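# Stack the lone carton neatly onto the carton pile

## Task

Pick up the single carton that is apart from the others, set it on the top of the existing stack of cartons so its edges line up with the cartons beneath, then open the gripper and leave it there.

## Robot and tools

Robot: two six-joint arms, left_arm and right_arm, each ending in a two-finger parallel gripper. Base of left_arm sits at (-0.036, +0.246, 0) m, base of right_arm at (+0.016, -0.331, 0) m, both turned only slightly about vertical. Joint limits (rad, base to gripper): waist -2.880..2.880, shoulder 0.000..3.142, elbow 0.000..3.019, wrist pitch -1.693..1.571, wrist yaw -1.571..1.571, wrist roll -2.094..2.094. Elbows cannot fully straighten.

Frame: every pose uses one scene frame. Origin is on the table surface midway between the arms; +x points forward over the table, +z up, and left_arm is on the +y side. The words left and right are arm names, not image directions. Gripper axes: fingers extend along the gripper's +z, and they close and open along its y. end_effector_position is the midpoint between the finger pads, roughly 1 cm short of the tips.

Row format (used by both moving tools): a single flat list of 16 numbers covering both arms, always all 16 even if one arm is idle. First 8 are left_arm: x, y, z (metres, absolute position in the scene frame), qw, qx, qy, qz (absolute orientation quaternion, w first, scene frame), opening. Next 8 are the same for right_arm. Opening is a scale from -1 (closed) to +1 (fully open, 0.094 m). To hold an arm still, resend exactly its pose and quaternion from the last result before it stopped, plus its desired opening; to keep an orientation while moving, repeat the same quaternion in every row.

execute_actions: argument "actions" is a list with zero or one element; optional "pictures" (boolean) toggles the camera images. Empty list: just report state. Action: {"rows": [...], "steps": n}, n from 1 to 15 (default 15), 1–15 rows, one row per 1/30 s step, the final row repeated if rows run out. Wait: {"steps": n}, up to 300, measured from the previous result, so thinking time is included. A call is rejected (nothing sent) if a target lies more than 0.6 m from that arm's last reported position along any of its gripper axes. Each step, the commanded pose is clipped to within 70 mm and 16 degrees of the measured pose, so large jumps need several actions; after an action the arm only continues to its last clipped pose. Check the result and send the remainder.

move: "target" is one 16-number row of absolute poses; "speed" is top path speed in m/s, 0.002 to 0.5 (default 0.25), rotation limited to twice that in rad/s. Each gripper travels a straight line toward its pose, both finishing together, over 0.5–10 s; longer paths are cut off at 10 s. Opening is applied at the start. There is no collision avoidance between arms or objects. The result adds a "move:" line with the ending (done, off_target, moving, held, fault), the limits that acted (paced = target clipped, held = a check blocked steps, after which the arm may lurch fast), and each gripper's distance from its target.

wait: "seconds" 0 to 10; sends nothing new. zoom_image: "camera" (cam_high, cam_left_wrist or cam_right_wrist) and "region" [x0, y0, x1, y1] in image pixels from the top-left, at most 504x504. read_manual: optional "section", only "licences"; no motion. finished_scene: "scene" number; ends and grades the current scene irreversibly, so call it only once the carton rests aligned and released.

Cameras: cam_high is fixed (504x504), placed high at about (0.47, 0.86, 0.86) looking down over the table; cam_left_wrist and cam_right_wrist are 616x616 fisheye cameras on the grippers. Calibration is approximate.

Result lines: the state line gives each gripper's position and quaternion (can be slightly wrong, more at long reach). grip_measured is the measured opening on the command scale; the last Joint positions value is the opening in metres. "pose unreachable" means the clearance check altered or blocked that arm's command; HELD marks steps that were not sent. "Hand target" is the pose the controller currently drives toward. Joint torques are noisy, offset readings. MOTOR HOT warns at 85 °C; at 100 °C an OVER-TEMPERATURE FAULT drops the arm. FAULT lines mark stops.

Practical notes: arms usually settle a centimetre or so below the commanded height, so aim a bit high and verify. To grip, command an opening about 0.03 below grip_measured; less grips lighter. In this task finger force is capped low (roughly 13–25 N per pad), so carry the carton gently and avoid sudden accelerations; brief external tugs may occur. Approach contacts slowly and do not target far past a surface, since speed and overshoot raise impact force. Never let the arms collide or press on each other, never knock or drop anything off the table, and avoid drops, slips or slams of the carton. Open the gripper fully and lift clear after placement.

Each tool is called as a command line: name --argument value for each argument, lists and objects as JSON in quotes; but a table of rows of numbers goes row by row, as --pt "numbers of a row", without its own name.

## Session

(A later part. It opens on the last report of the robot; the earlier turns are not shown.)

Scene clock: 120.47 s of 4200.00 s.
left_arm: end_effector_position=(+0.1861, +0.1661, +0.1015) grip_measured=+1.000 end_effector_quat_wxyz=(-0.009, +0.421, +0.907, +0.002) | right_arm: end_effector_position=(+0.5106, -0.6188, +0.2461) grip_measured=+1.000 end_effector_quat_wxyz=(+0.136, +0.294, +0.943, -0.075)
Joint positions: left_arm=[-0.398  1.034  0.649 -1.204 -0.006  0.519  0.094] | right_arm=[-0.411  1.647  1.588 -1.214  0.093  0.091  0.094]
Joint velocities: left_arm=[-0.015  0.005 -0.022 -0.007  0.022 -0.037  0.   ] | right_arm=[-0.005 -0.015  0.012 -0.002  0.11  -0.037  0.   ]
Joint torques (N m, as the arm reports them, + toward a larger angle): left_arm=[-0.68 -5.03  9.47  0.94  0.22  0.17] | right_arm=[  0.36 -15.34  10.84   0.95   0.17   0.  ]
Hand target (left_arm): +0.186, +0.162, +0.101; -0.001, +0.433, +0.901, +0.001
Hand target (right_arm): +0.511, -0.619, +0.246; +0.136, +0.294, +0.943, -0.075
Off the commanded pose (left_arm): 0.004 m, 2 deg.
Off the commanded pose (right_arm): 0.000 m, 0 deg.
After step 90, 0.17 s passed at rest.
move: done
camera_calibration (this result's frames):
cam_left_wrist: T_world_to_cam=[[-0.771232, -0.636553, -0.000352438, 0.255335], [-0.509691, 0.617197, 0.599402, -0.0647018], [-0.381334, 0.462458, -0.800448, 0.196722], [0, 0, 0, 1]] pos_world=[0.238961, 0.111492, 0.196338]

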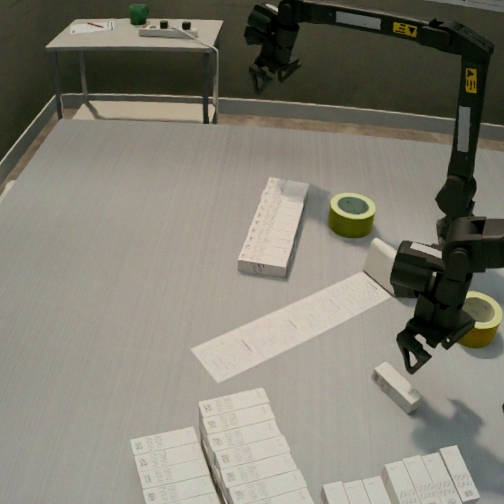

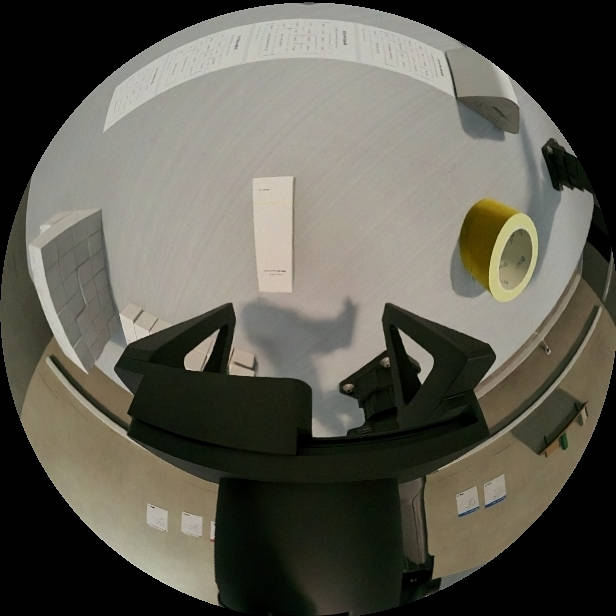

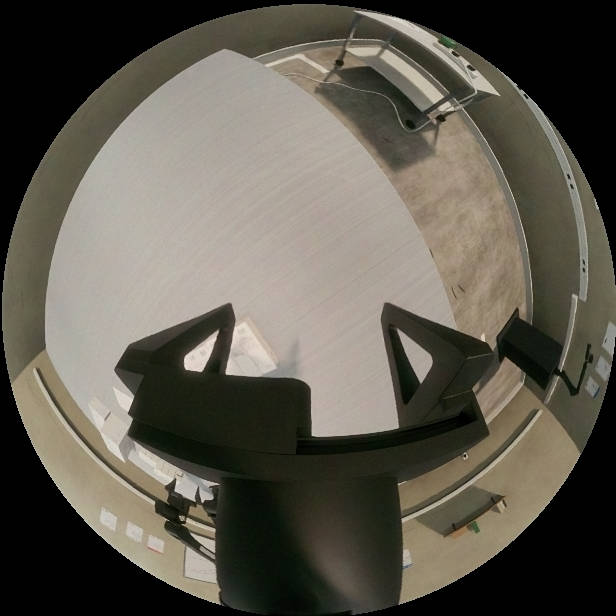

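move --target '[0.224,0.1714,0.06,0,0.4329,0.9015,0,1,0.5106,-0.6188,0.2461,0.136,0.294,0.943,-0.075,1]'

Scene clock: 133.87 s of 4200.00 s.
left_arm: end_effector_position=(+0.2213, +0.1693, +0.0627) grip_measured=+1.000 end_effector_quat_wxyz=(-0.002, +0.432, +0.902, +0.001) | right_arm: end_effector_position=(+0.5106, -0.6188, +0.2461) grip_measured=+1.000 end_effector_quat_wxyz=(+0.136, +0.294, +0.943, -0.075)
Joint positions: left_arm=[-0.34   1.188  0.641 -1.029 -0.003  0.602  0.094] | right_arm=[-0.411  1.647  1.588 -1.214  0.093  0.091  0.094]
Joint velocities: left_arm=[-0.005  0.005  0.017 -0.002  0.007 -0.081  0.   ] | right_arm=[-0.005  0.005 -0.007 -0.027 -0.081  0.051  0.   ]
Joint torques (N m, as the arm reports them, + toward a larger angle): left_arm=[ 1.2  -5.25  8.97  1.01  0.24  0.17] | right_arm=[  0.5  -15.16  10.83   0.88   0.16   0.01]
Hand target (left_arm): +0.223, +0.172, +0.060; +0.000, +0.433, +0.901, -0.000
Hand target (right_arm): +0.511, -0.619, +0.246; +0.136, +0.294, +0.943, -0.075
Off the commanded pose (left_arm): 0.004 m, 0 deg.
Off the commanded pose (right_arm): 0.000 m, 0 deg.
After step 90, 9.57 s passed at rest.
move: done
camera_calibration (this result's frames):
cam_left_wrist: T_world_to_cam=[[-0.786963, -0.616986, -0.00424612, 0.284927], [-0.500754, 0.634659, 0.588603, -0.0296776], [-0.360465, 0.465335, -0.808411, 0.173031], [0, 0, 0, 1]] pos_world=[0.271738, 0.114114, 0.158558]

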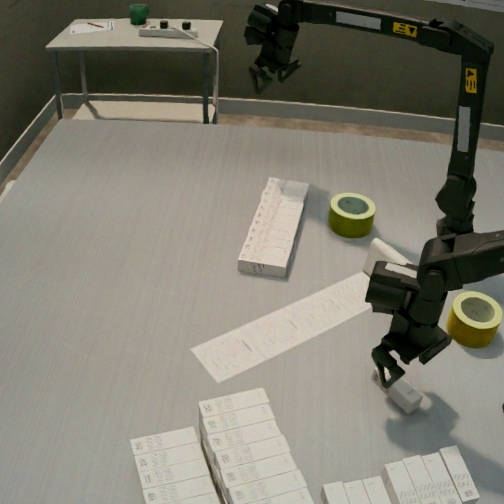

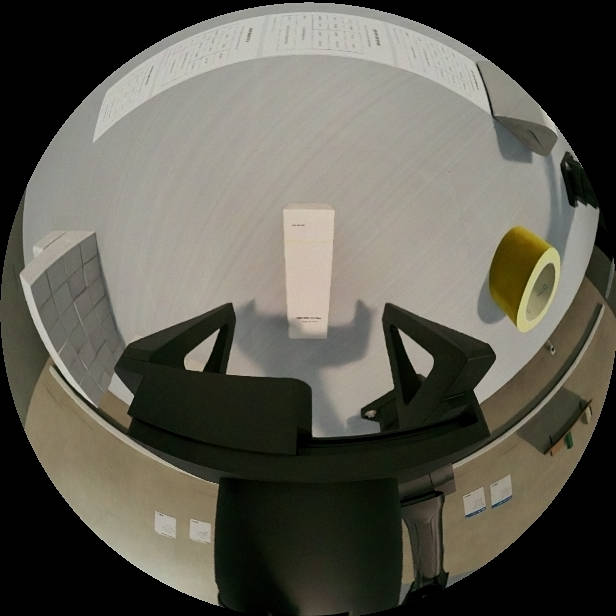

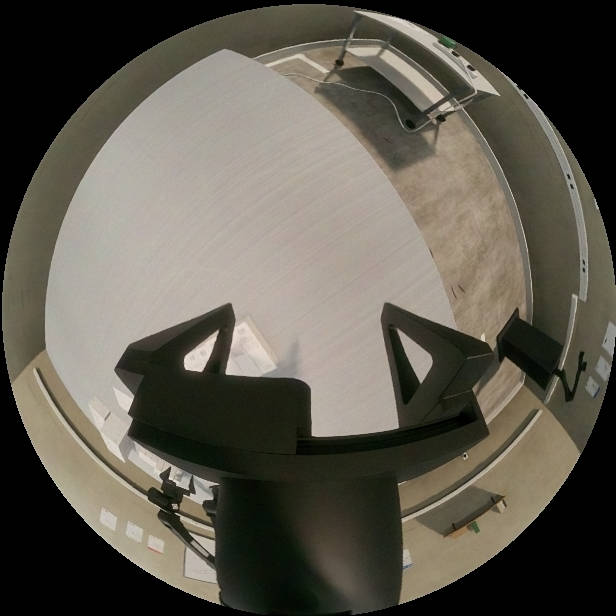

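move --target '[0.226,0.170,0.018,0,0.4329,0.9015,0,0.3,0.5106,-0.6188,0.2461,0.136,0.294,0.943,-0.075,1]' --speed 0.1

move --target '[0.226,0.170,0.018,0,0.4329,0.9015,0,-0.4,0.5106,-0.6188,0.2461,0.136,0.294,0.943,-0.075,1]'

Scene clock: 137.40 s of 4200.00 s.
left_arm: end_effector_position=(+0.2238, +0.1685, +0.0219) grip_measured=+0.301 end_effector_quat_wxyz=(-0.001, +0.433, +0.901, +0.001) | right_arm: end_effector_position=(+0.5106, -0.6188, +0.2461) grip_measured=+1.000 end_effector_quat_wxyz=(+0.136, +0.294, +0.943, -0.075)
Joint positions: left_arm=[-0.34   1.281  0.584 -0.876 -0.003  0.604  0.061] | right_arm=[-0.411  1.647  1.588 -1.214  0.093  0.091  0.094]
Joint velocities: left_arm=[-0.005 -0.005 -0.012  0.002 -0.007 -0.007 -0.001] | right_arm=[-0.005 -0.034  0.007 -0.012 -0.022  0.007  0.   ]
Joint torques (N m, as the arm reports them, + toward a larger angle): left_arm=[ 1.03 -5.74  8.2   0.97  0.23  0.12] | right_arm=[  0.38 -15.28  10.87   0.94   0.18   0.  ]
Hand target (left_arm): +0.225, +0.170, +0.018; -0.000, +0.433, +0.902, -0.000
Hand target (right_arm): +0.511, -0.619, +0.246; +0.136, +0.294, +0.943, -0.075
Off the commanded pose (left_arm): 0.005 m, 0 deg.
Off the commanded pose (right_arm): 0.000 m, 0 deg.
move: done
camera_calibration (this result's frames):
cam_left_wrist: T_world_to_cam=[[-0.78836, -0.615187, -0.00577867, 0.286258], [-0.500798, 0.636259, 0.586835, -0.00416765], [-0.357336, 0.465531, -0.809686, 0.140505], [0, 0, 0, 1]] pos_world=[0.273795, 0.113345, 0.117865]

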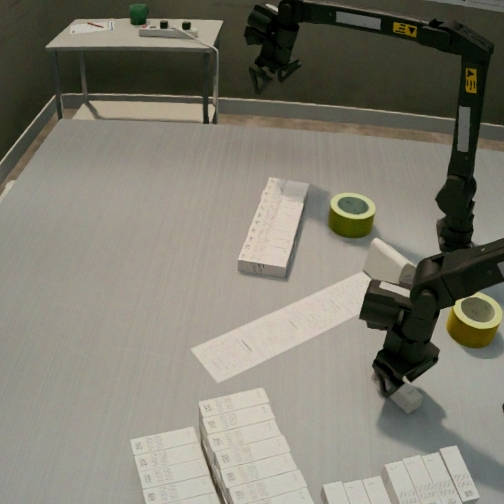

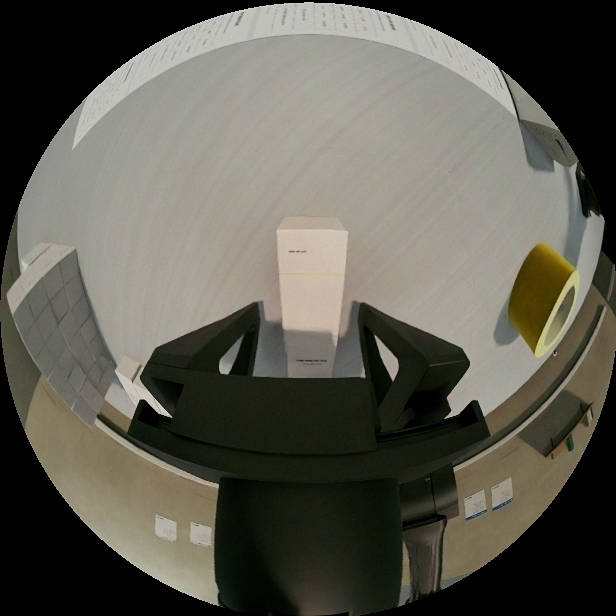

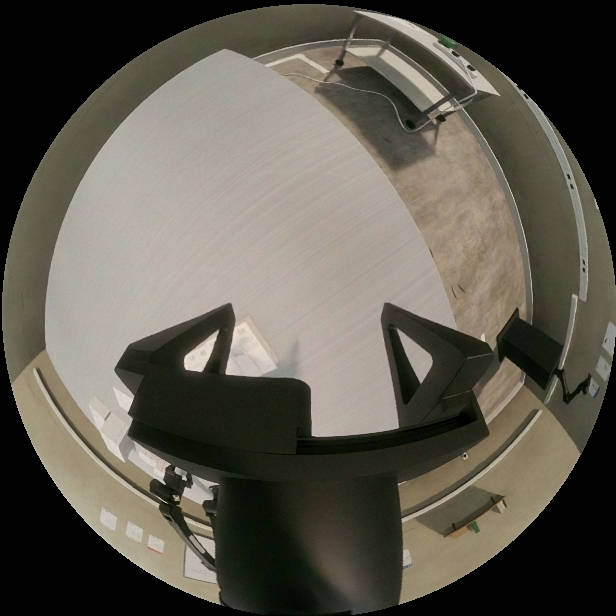

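Scene clock: 138.10 s of 4200.00 s.
left_arm: end_effector_position=(+0.2238, +0.1685, +0.0219) grip_measured=-0.345 end_effector_quat_wxyz=(-0.001, +0.433, +0.901, +0.001) | right_arm: end_effector_position=(+0.5106, -0.6188, +0.2461) grip_measured=+1.000 end_effector_quat_wxyz=(+0.136, +0.294, +0.943, -0.075)
Joint positions: left_arm=[-0.34   1.281  0.584 -0.876 -0.003  0.604  0.031] | right_arm=[-0.411  1.647  1.588 -1.214  0.093  0.091  0.094]
Joint velocities: left_arm=[-0.015  0.005  0.002 -0.002  0.037  0.022 -0.001] | right_arm=[-0.005 -0.015 -0.012 -0.012 -0.037  0.007  0.   ]
Joint torques (N m, as the arm reports them, + toward a larger angle): left_arm=[ 1.03 -5.59  8.31  1.04  0.23  0.13] | right_arm=[  0.4  -15.36  10.85   0.92   0.17   0.01]
Hand target (left_arm): +0.226, +0.170, +0.018; +0.000, +0.433, +0.901, +0.000
Hand target (right_arm): +0.511, -0.619, +0.246; +0.136, +0.294, +0.943, -0.075
Off the commanded pose (left_arm): 0.005 m, 0 deg.
Off the commanded pose (right_arm): 0.000 m, 0 deg.
move: done
camera_calibration (this result's frames):
cam_left_wrist: T_world_to_cam=[[-0.78836, -0.615187, -0.00577867, 0.286258], [-0.500798, 0.636259, 0.586835, -0.00416765], [-0.357336, 0.465531, -0.809686, 0.140505], [0, 0, 0, 1]] pos_world=[0.273795, 0.113345, 0.117865]

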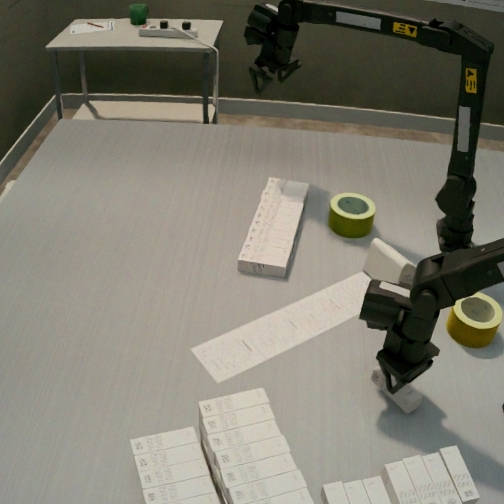

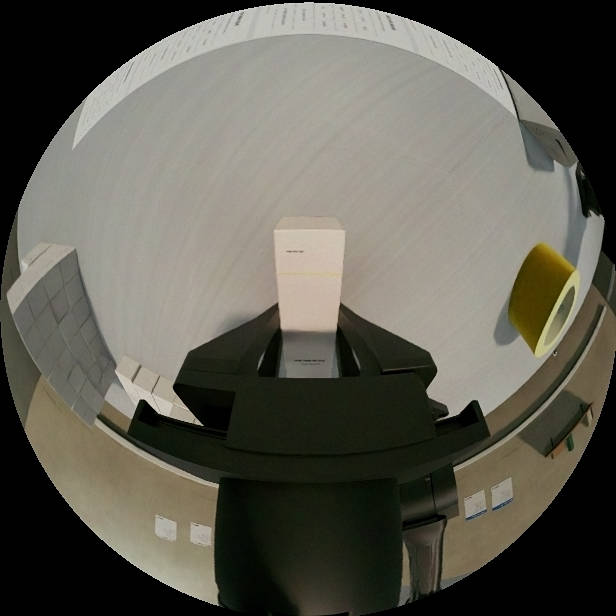

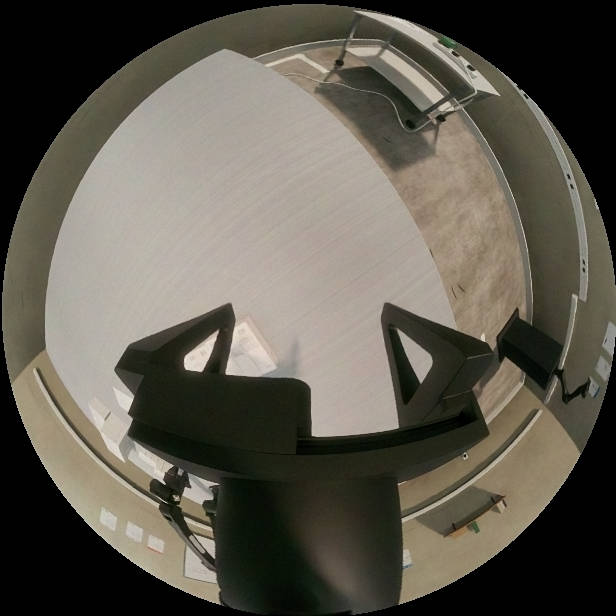

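move --target '[0.226,0.170,0.14,0,0.4329,0.9015,0,-0.4,0.5106,-0.6188,0.2461,0.136,0.294,0.943,-0.075,1]' --speed 0.2

move --target '[0.21,0.40,0.14,0,0.6018,0.7986,0,-0.4,0.5106,-0.6188,0.2461,0.136,0.294,0.943,-0.075,1]' --speed 0.2

Scene clock: 143.37 s of 4200.00 s.
left_arm: end_effector_position=(+0.2178, +0.1703, +0.1262) grip_measured=-0.345 end_effector_quat_wxyz=(-0.011, +0.433, +0.901, -0.000) | right_arm: end_effector_position=(+0.5106, -0.6188, +0.2461) grip_measured=+1.000 end_effector_quat_wxyz=(+0.136, +0.294, +0.943, -0.075)
Joint positions: left_arm=[-0.34   1.097  0.76  -1.254 -0.003  0.604  0.031] | right_arm=[-0.411  1.647  1.588 -1.214  0.093  0.091  0.094]
Joint velocities: left_arm=[-0.005 -0.005 -0.007 -0.002 -0.037  0.022  0.   ] | right_arm=[-0.015 -0.015 -0.002  0.002  0.066  0.081  0.   ]
Joint torques (N m, as the arm reports them, + toward a larger angle): left_arm=[ 0.97 -5.58 13.6  -0.07  0.22  0.13] | right_arm=[  0.44 -15.26  10.84   0.9    0.18   0.  ]
Hand target (left_arm): +0.228, +0.169, +0.140; +0.000, +0.433, +0.901, +0.000
Hand target (right_arm): +0.511, -0.619, +0.246; +0.136, +0.294, +0.943, -0.075
Off the commanded pose (left_arm): 0.016 m, 1 deg.
Off the commanded pose (right_arm): 0.000 m, 0 deg.
After step 90, 1.27 s passed at rest.
move: off_target (left_arm)
camera_calibration (this result's frames):
cam_left_wrist: T_world_to_cam=[[-0.788363, -0.615186, 0.00547395, 0.281836], [-0.489743, 0.632943, 0.599612, -0.0729825], [-0.372338, 0.470031, -0.800272, 0.223331], [0, 0, 0, 1]] pos_world=[0.269601, 0.114603, 0.220944]

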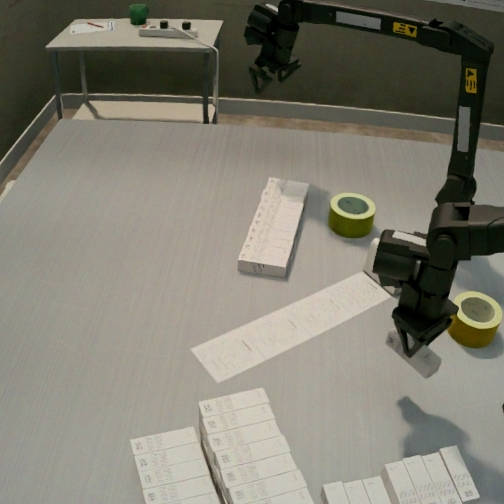

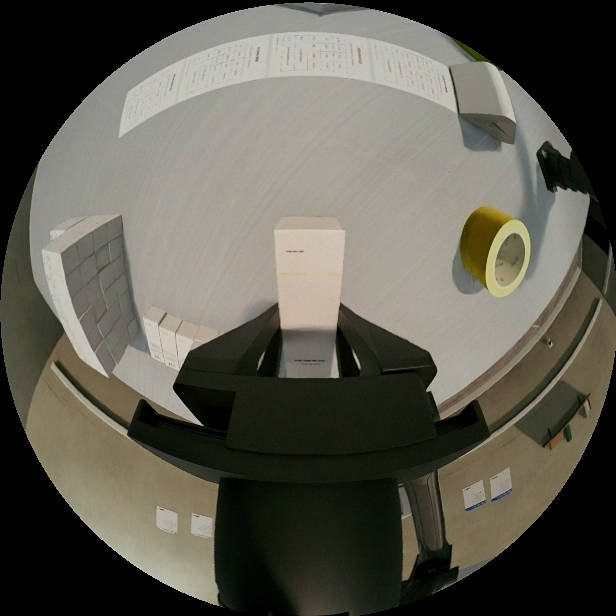

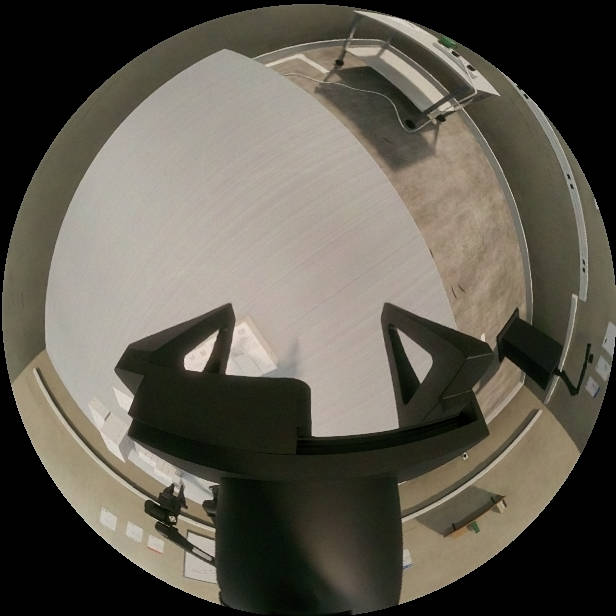

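Scene clock: 145.20 s of 4200.00 s.
left_arm: end_effector_position=(+0.1945, +0.3891, +0.1264) grip_measured=-0.345 end_effector_quat_wxyz=(-0.004, +0.599, +0.800, -0.019) | right_arm: end_effector_position=(+0.5106, -0.6188, +0.2461) grip_measured=+1.000 end_effector_quat_wxyz=(+0.136, +0.294, +0.943, -0.075)
Joint positions: left_arm=[ 0.512  1.129  0.782 -1.262  0.007  1.846  0.031] | right_arm=[-0.411  1.647  1.588 -1.214  0.093  0.091  0.094]
Joint velocities: left_arm=[-0.005 -0.015  0.002 -0.012 -0.066 -0.022 -0.   ] | right_arm=[-0.015 -0.005 -0.007 -0.002  0.051 -0.007  0.   ]
Joint torques (N m, as the arm reports them, + toward a larger angle): left_arm=[ 0.8  -4.99 14.06  0.44  0.27  0.15] | right_arm=[  0.46 -15.28  10.84   0.92   0.17   0.02]
Hand target (left_arm): +0.209, +0.401, +0.140; +0.005, +0.602, +0.799, -0.002
Hand target (right_arm): +0.511, -0.619, +0.246; +0.136, +0.294, +0.943, -0.075
Off the commanded pose (left_arm): 0.023 m, 2 deg.
Off the commanded pose (right_arm): 0.000 m, 0 deg.
move: off_target (left_arm)
camera_calibration (this result's frames):
cam_left_wrist: T_world_to_cam=[[-0.962609, -0.269204, 0.0302265, 0.294204], [-0.204642, 0.79575, 0.570003, -0.338052], [-0.1775, 0.542504, -0.821086, 0.0484725], [0, 0, 0, 1]] pos_world=[0.222627, 0.32191, 0.223598]

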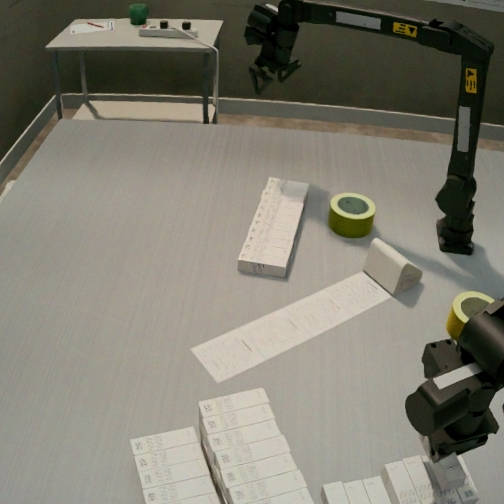

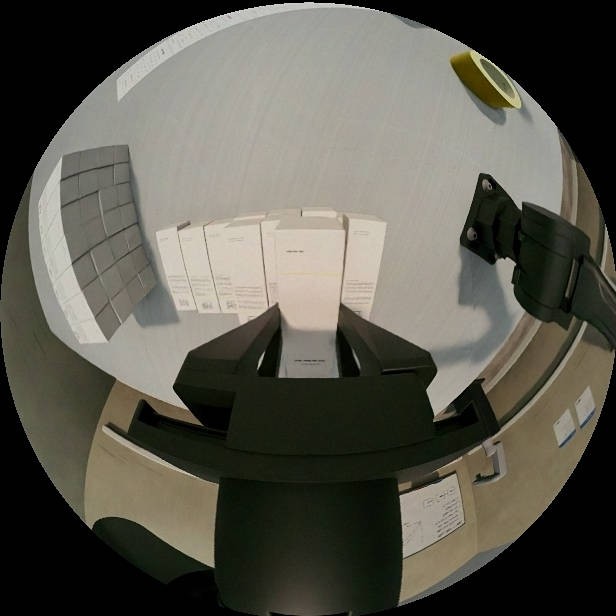

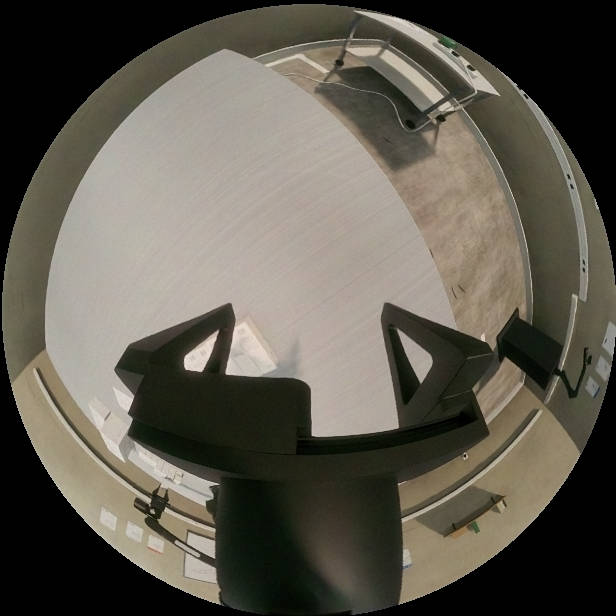

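zoom_image --camera "cam_left_wrist" --region '[140, 180, 420, 340]'

Region (140, 180, 420, 340) of cam_left_wrist's 616x616 image, scaled by 1.800, with more detail than that image has; it fills the top 288 rows of this view, and the rest is white.

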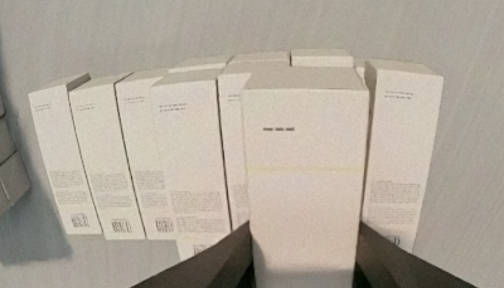

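move --target '[0.222,0.415,0.115,0,0.6018,0.7986,0,-0.4,0.5106,-0.6188,0.2461,0.136,0.294,0.943,-0.075,1]' --speed 0.08

Scene clock: 157.03 s of 4200.00 s.
left_arm: end_effector_position=(+0.2084, +0.4005, +0.1048) grip_measured=-0.345 end_effector_quat_wxyz=(-0.006, +0.602, +0.798, -0.020) | right_arm: end_effector_position=(+0.5106, -0.6188, +0.2461) grip_measured=+1.000 end_effector_quat_wxyz=(+0.136, +0.294, +0.943, -0.075)
Joint positions: left_arm=[ 0.517  1.209  0.782 -1.185  0.002  1.86   0.031] | right_arm=[-0.411  1.647  1.588 -1.214  0.093  0.091  0.094]
Joint velocities: left_arm=[-0.005  0.005 -0.007 -0.027 -0.037 -0.051 -0.001] | right_arm=[ 0.005 -0.005  0.007  0.022  0.007 -0.022  0.   ]
Joint torques (N m, as the arm reports them, + toward a larger angle): left_arm=[ 1.37 -5.74 13.04  0.78  0.09  0.14] | right_arm=[  0.71 -15.43  10.93   0.9    0.17  -0.01]
Hand target (left_arm): +0.221, +0.415, +0.115; -0.000, +0.602, +0.799, +0.000
Hand target (right_arm): +0.511, -0.619, +0.246; +0.136, +0.294, +0.943, -0.075
Off the commanded pose (left_arm): 0.022 m, 2 deg.
Off the commanded pose (right_arm): 0.000 m, 0 deg.
After step 90, 8.03 s passed at rest.
move: off_target (left_arm)
camera_calibration (this result's frames):
cam_left_wrist: T_world_to_cam=[[-0.964631, -0.261381, 0.0341494, 0.308178], [-0.195579, 0.796531, 0.57209, -0.334416], [-0.176735, 0.545177, -0.819479, 0.0256597], [0, 0, 0, 1]] pos_world=[0.236408, 0.332935, 0.20182]

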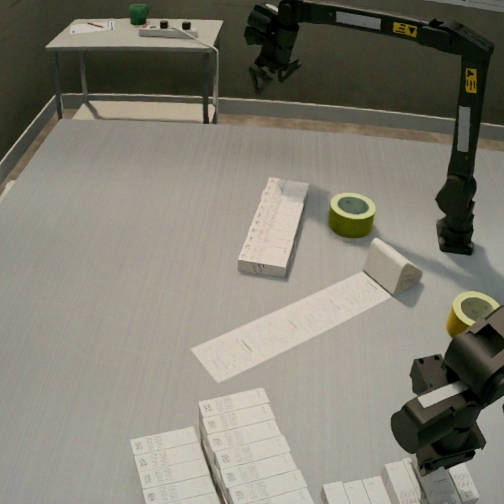

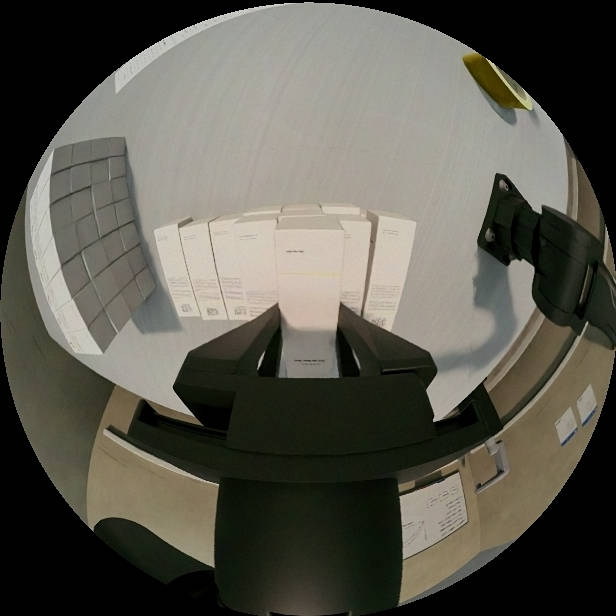

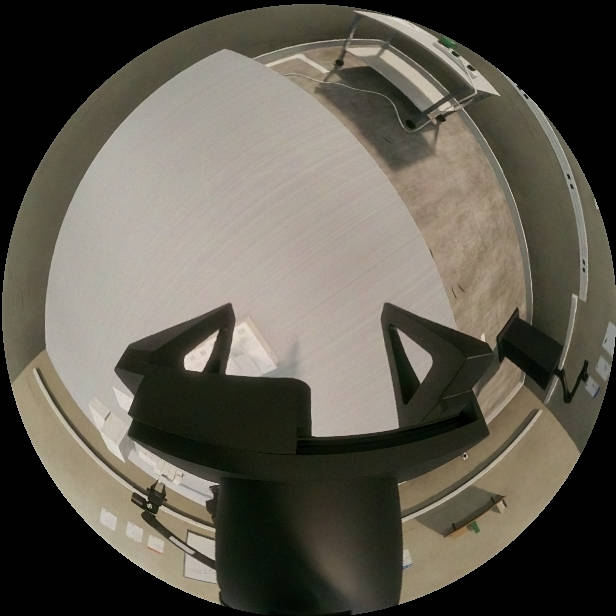

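move --target '[0.2256,0.422,0.10,0,0.6018,0.7986,0,-0.4,0.5106,-0.6188,0.2461,0.136,0.294,0.943,-0.075,1]' --speed 0.05

zoom_image --camera "cam_left_wrist" --region '[200, 180, 440, 340]'

Scene clock: 159.90 s of 4200.00 s.
left_arm: end_effector_position=(+0.2155, +0.4095, +0.0945) grip_measured=-0.345 end_effector_quat_wxyz=(-0.004, +0.602, +0.798, -0.014) | right_arm: end_effector_position=(+0.5106, -0.6188, +0.2461) grip_measured=+1.000 end_effector_quat_wxyz=(+0.136, +0.294, +0.943, -0.075)
Joint positions: left_arm=[ 0.53   1.245  0.782 -1.136  0.002  1.871  0.031] | right_arm=[-0.411  1.647  1.588 -1.214  0.093  0.091  0.094]
Joint velocities: left_arm=[-0.015 -0.005 -0.007  0.007  0.022  0.007 -0.   ] | right_arm=[-0.005  0.005 -0.012 -0.007  0.037  0.037  0.   ]
Joint torques (N m, as the arm reports them, + toward a larger angle): left_arm=[ 1.3  -6.13 12.01  0.8   0.1   0.18] | right_arm=[  0.37 -15.2   10.86   0.9    0.18   0.  ]
Hand target (left_arm): +0.225, +0.422, +0.100; -0.000, +0.602, +0.799, +0.000
Hand target (right_arm): +0.511, -0.619, +0.246; +0.136, +0.294, +0.943, -0.075
Off the commanded pose (left_arm): 0.017 m, 2 deg.
Off the commanded pose (right_arm): 0.000 m, 0 deg.
move: off_target (left_arm)
camera_calibration (this result's frames):
cam_left_wrist: T_world_to_cam=[[-0.964734, -0.262306, 0.022002, 0.31933], [-0.202404, 0.792659, 0.575087, -0.331529], [-0.168289, 0.550352, -0.817797, 0.0094694], [0, 0, 0, 1]] pos_world=[0.242559, 0.34134, 0.191376]

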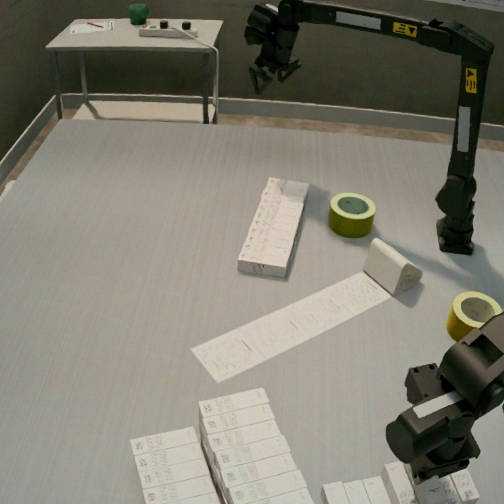

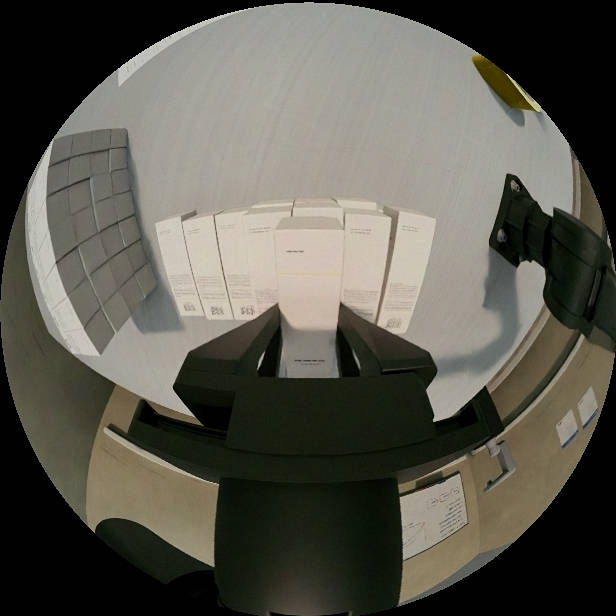

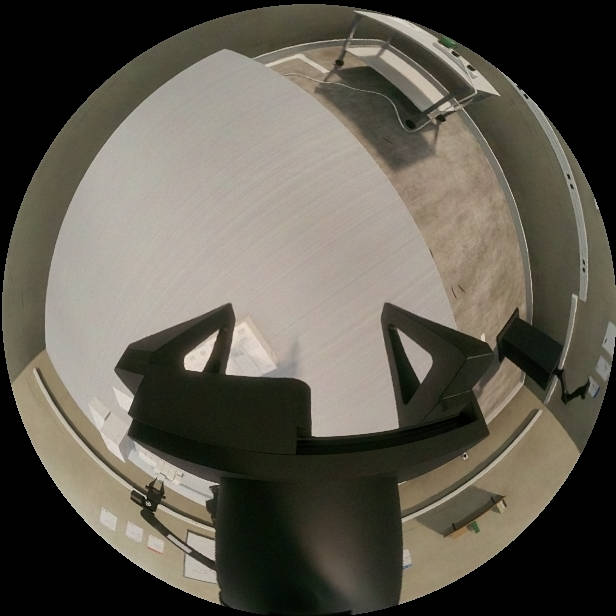

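Region (200, 180, 440, 340) of cam_left_wrist's 616x616 image, scaled by 2.100, with more detail than that image has.

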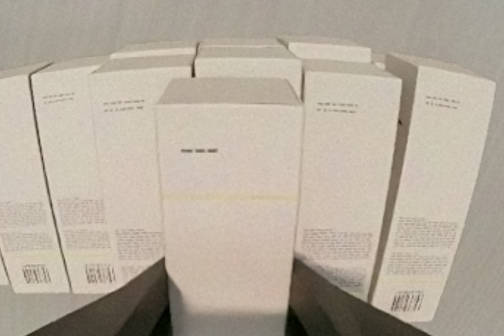

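move --target '[0.218,0.420,0.092,0,0.6018,0.7986,0,-0.4,0.5106,-0.6188,0.2461,0.136,0.294,0.943,-0.075,1]' --speed 0.03

zoom_image --camera "cam_left_wrist" --region '[200, 180, 440, 340]'

Scene clock: 165.77 s of 4200.00 s.
left_arm: end_effector_position=(+0.2187, +0.4145, +0.0944) grip_measured=-0.345 end_effector_quat_wxyz=(-0.000, +0.602, +0.798, -0.004) | right_arm: end_effector_position=(+0.5106, -0.6188, +0.2461) grip_measured=+1.000 end_effector_quat_wxyz=(+0.136, +0.294, +0.943, -0.075)
Joint positions: left_arm=[ 0.538  1.245  0.782 -1.114  0.002  1.879  0.031] | right_arm=[-0.411  1.647  1.588 -1.214  0.093  0.091  0.094]
Joint velocities: left_arm=[ 0.005 -0.005  0.017  0.002 -0.051  0.022 -0.001] | right_arm=[-0.005 -0.024 -0.012 -0.002 -0.007  0.037  0.   ]
Joint torques (N m, as the arm reports them, + toward a larger angle): left_arm=[ 1.49 -6.82  9.43  0.84  0.1   0.15] | right_arm=[  0.45 -15.12  10.85   0.86   0.18   0.02]
Hand target (left_arm): +0.218, +0.420, +0.092; +0.000, +0.602, +0.799, +0.000
Hand target (right_arm): +0.511, -0.619, +0.246; +0.136, +0.294, +0.943, -0.075
Off the commanded pose (left_arm): 0.006 m, 0 deg.
Off the commanded pose (right_arm): 0.000 m, 0 deg.
After step 90, 2.13 s passed at rest.
move: done
camera_calibration (this result's frames):
cam_left_wrist: T_world_to_cam=[[-0.964946, -0.262445, 0.00128073, 0.325721], [-0.212952, 0.785807, 0.580653, -0.330152], [-0.153396, 0.560026, -0.81415, -0.000430377], [0, 0, 0, 1]] pos_world=[0.243931, 0.345161, 0.190936]

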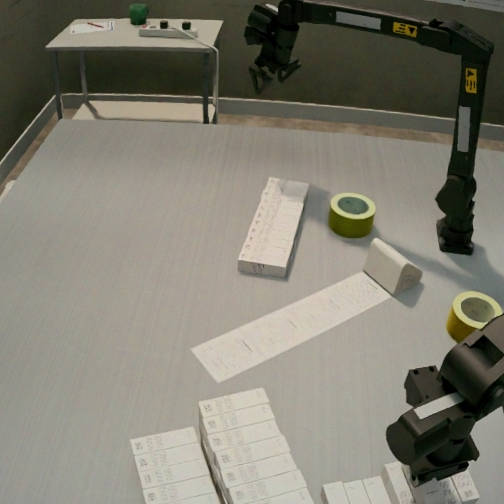

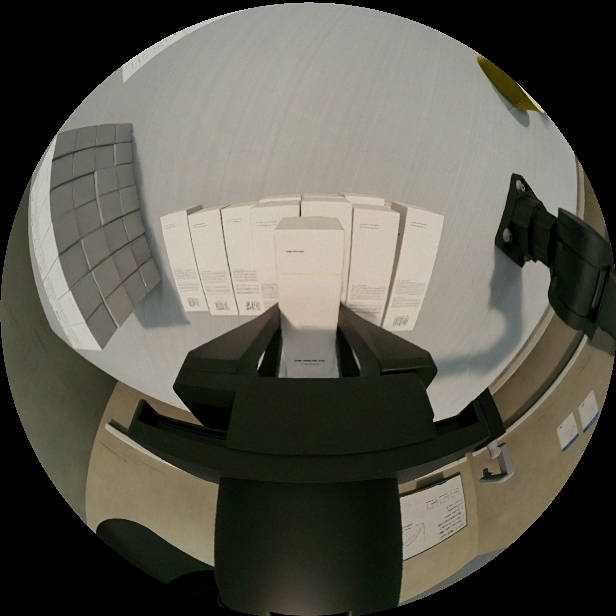

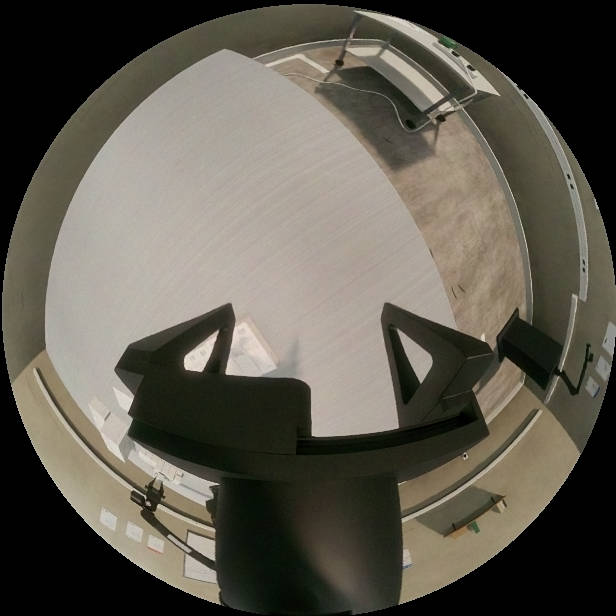

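Region (200, 180, 440, 340) of cam_left_wrist's 616x616 image, scaled by 2.100, with more detail than that image has.

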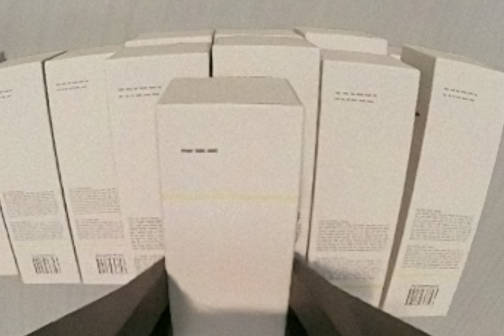

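move --target '[0.208,0.412,0.09,0,0.6018,0.7986,0,-0.4,0.5106,-0.6188,0.2461,0.136,0.294,0.943,-0.075,1]' --speed 0.03

zoom_image --camera "cam_left_wrist" --region '[200, 180, 440, 340]'

Scene clock: 169.03 s of 4200.00 s.
left_arm: end_effector_position=(+0.2088, +0.4080, +0.0897) grip_measured=-0.345 end_effector_quat_wxyz=(-0.002, +0.603, +0.798, -0.009) | right_arm: end_effector_position=(+0.5106, -0.6188, +0.2461) grip_measured=+1.000 end_effector_quat_wxyz=(+0.136, +0.294, +0.943, -0.075)
Joint positions: left_arm=[ 0.538  1.226  0.752 -1.114  0.002  1.88   0.031] | right_arm=[-0.411  1.647  1.588 -1.214  0.093  0.091  0.094]
Joint velocities: left_arm=[-0.005 -0.005  0.012 -0.007  0.037  0.007  0.   ] | right_arm=[-0.005  0.005  0.012 -0.007 -0.022 -0.022  0.   ]
Joint torques (N m, as the arm reports them, + toward a larger angle): left_arm=[ 1.1  -7.56  9.1   0.83  0.1   0.14] | right_arm=[  0.36 -15.5   10.84   0.87   0.16   0.  ]
Hand target (left_arm): +0.208, +0.412, +0.090; -0.000, +0.602, +0.799, -0.000
Hand target (right_arm): +0.511, -0.619, +0.246; +0.136, +0.294, +0.943, -0.075
Off the commanded pose (left_arm): 0.004 m, 1 deg.
Off the commanded pose (right_arm): 0.000 m, 0 deg.
move: done
camera_calibration (this result's frames):
cam_left_wrist: T_world_to_cam=[[-0.965093, -0.261673, 0.0110476, 0.313325], [-0.207386, 0.789275, 0.577958, -0.32672], [-0.159956, 0.555492, -0.815992, 0.00130864], [0, 0, 0, 1]] pos_world=[0.23484, 0.339134, 0.186437]

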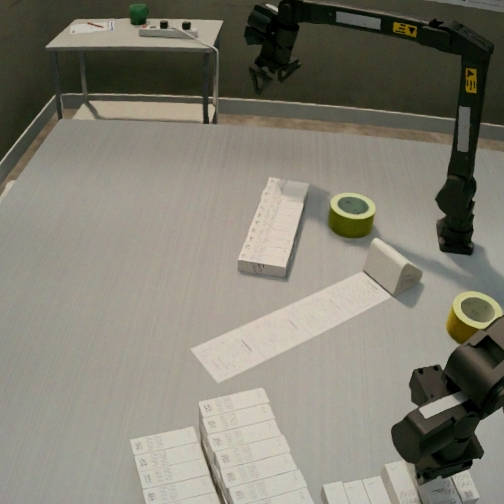

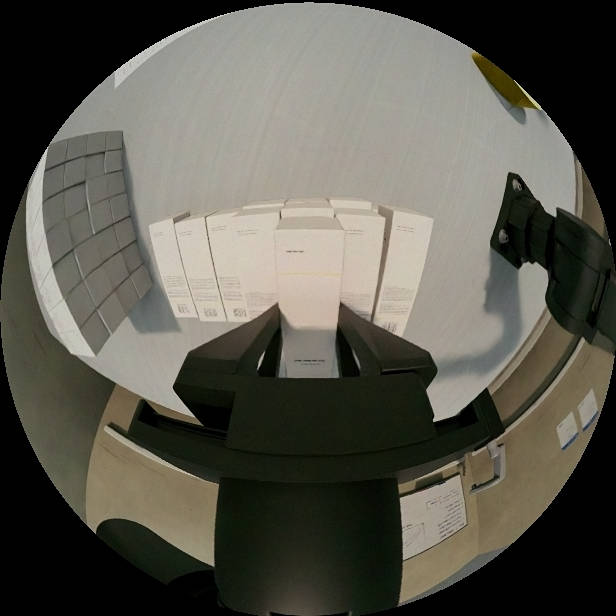

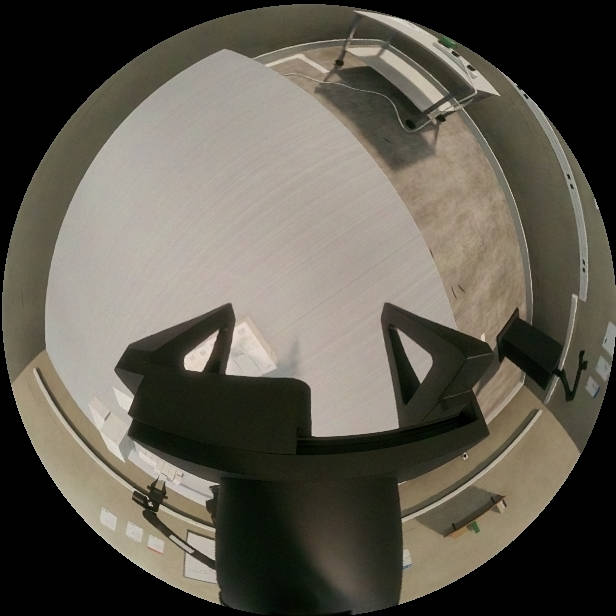

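Region (200, 180, 440, 340) of cam_left_wrist's 616x616 image, scaled by 2.100, with more detail than that image has.

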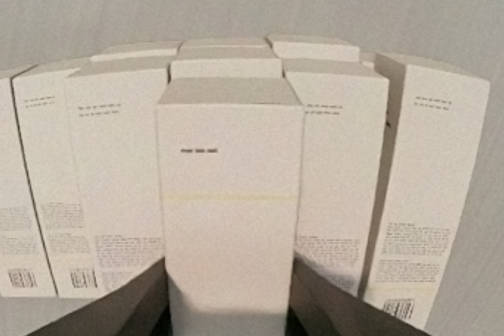

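move --target '[0.208,0.412,0.08,0,0.6018,0.7986,0,-0.4,0.5106,-0.6188,0.2461,0.136,0.294,0.943,-0.075,1]' --speed 0.02

zoom_image --camera "cam_left_wrist" --region '[200, 180, 440, 340]'

Scene clock: 172.97 s of 4200.00 s.
left_arm: end_effector_position=(+0.2098, +0.4086, +0.0845) grip_measured=-0.345 end_effector_quat_wxyz=(+0.001, +0.603, +0.798, -0.001) | right_arm: end_effector_position=(+0.5106, -0.6188, +0.2461) grip_measured=+1.000 end_effector_quat_wxyz=(+0.136, +0.294, +0.943, -0.075)
Joint positions: left_arm=[ 0.538  1.226  0.736 -1.083  0.002  1.88   0.031] | right_arm=[-0.411  1.647  1.588 -1.214  0.093  0.091  0.094]
Joint velocities: left_arm=[ 0.005 -0.015 -0.002  0.012  0.051 -0.051 -0.   ] | right_arm=[ 0.005 -0.005 -0.012 -0.022 -0.051 -0.037  0.   ]
Joint torques (N m, as the arm reports them, + toward a larger angle): left_arm=[ 0.98 -6.45  8.87  0.94  0.11  0.13] | right_arm=[  0.32 -15.39  10.82   0.88   0.16   0.  ]
Hand target (left_arm): +0.208, +0.412, +0.080; +0.000, +0.602, +0.799, +0.000
Hand target (right_arm): +0.511, -0.619, +0.246; +0.136, +0.294, +0.943, -0.075
Off the commanded pose (left_arm): 0.006 m, 0 deg.
Off the commanded pose (right_arm): 0.000 m, 0 deg.
After step 90, 0.17 s passed at rest.
move: done
camera_calibration (this result's frames):
cam_left_wrist: T_world_to_cam=[[-0.965141, -0.261705, -0.00378905, 0.315746], [-0.214941, 0.784253, 0.582021, -0.32072], [-0.149346, 0.562546, -0.813165, -0.00848598], [0, 0, 0, 1]] pos_world=[0.234536, 0.338932, 0.180962]

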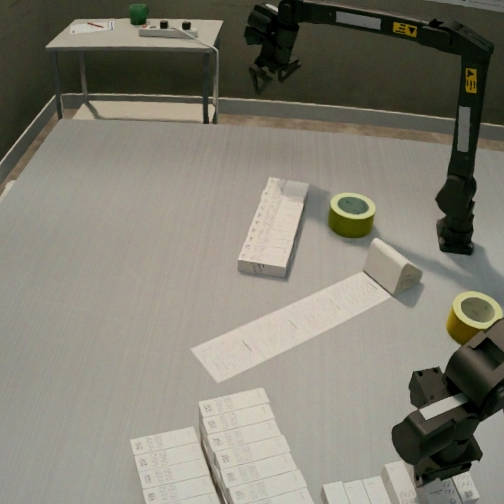

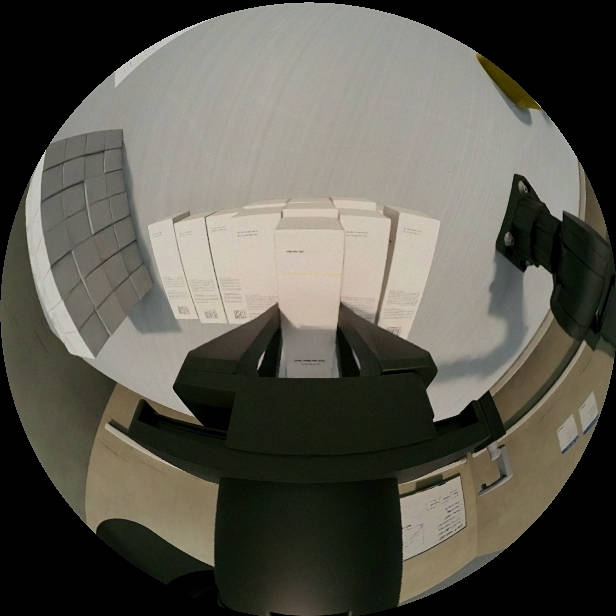

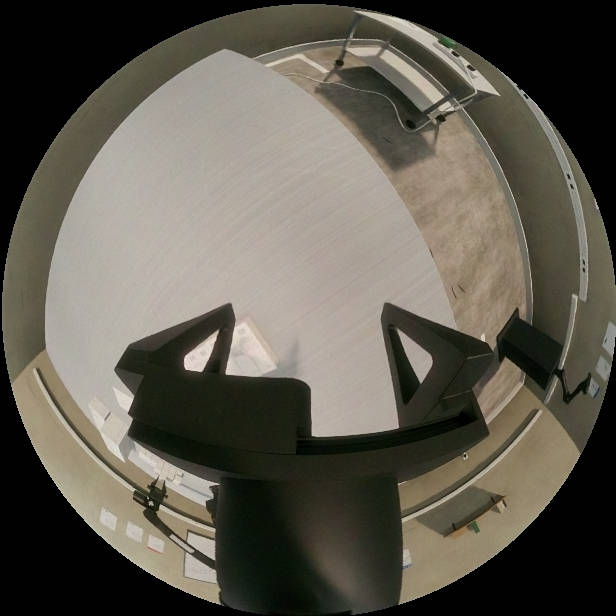

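Region (200, 180, 440, 340) of cam_left_wrist's 616x616 image, scaled by 2.100, with more detail than that image has.

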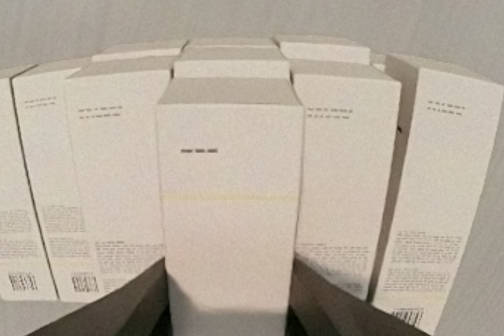

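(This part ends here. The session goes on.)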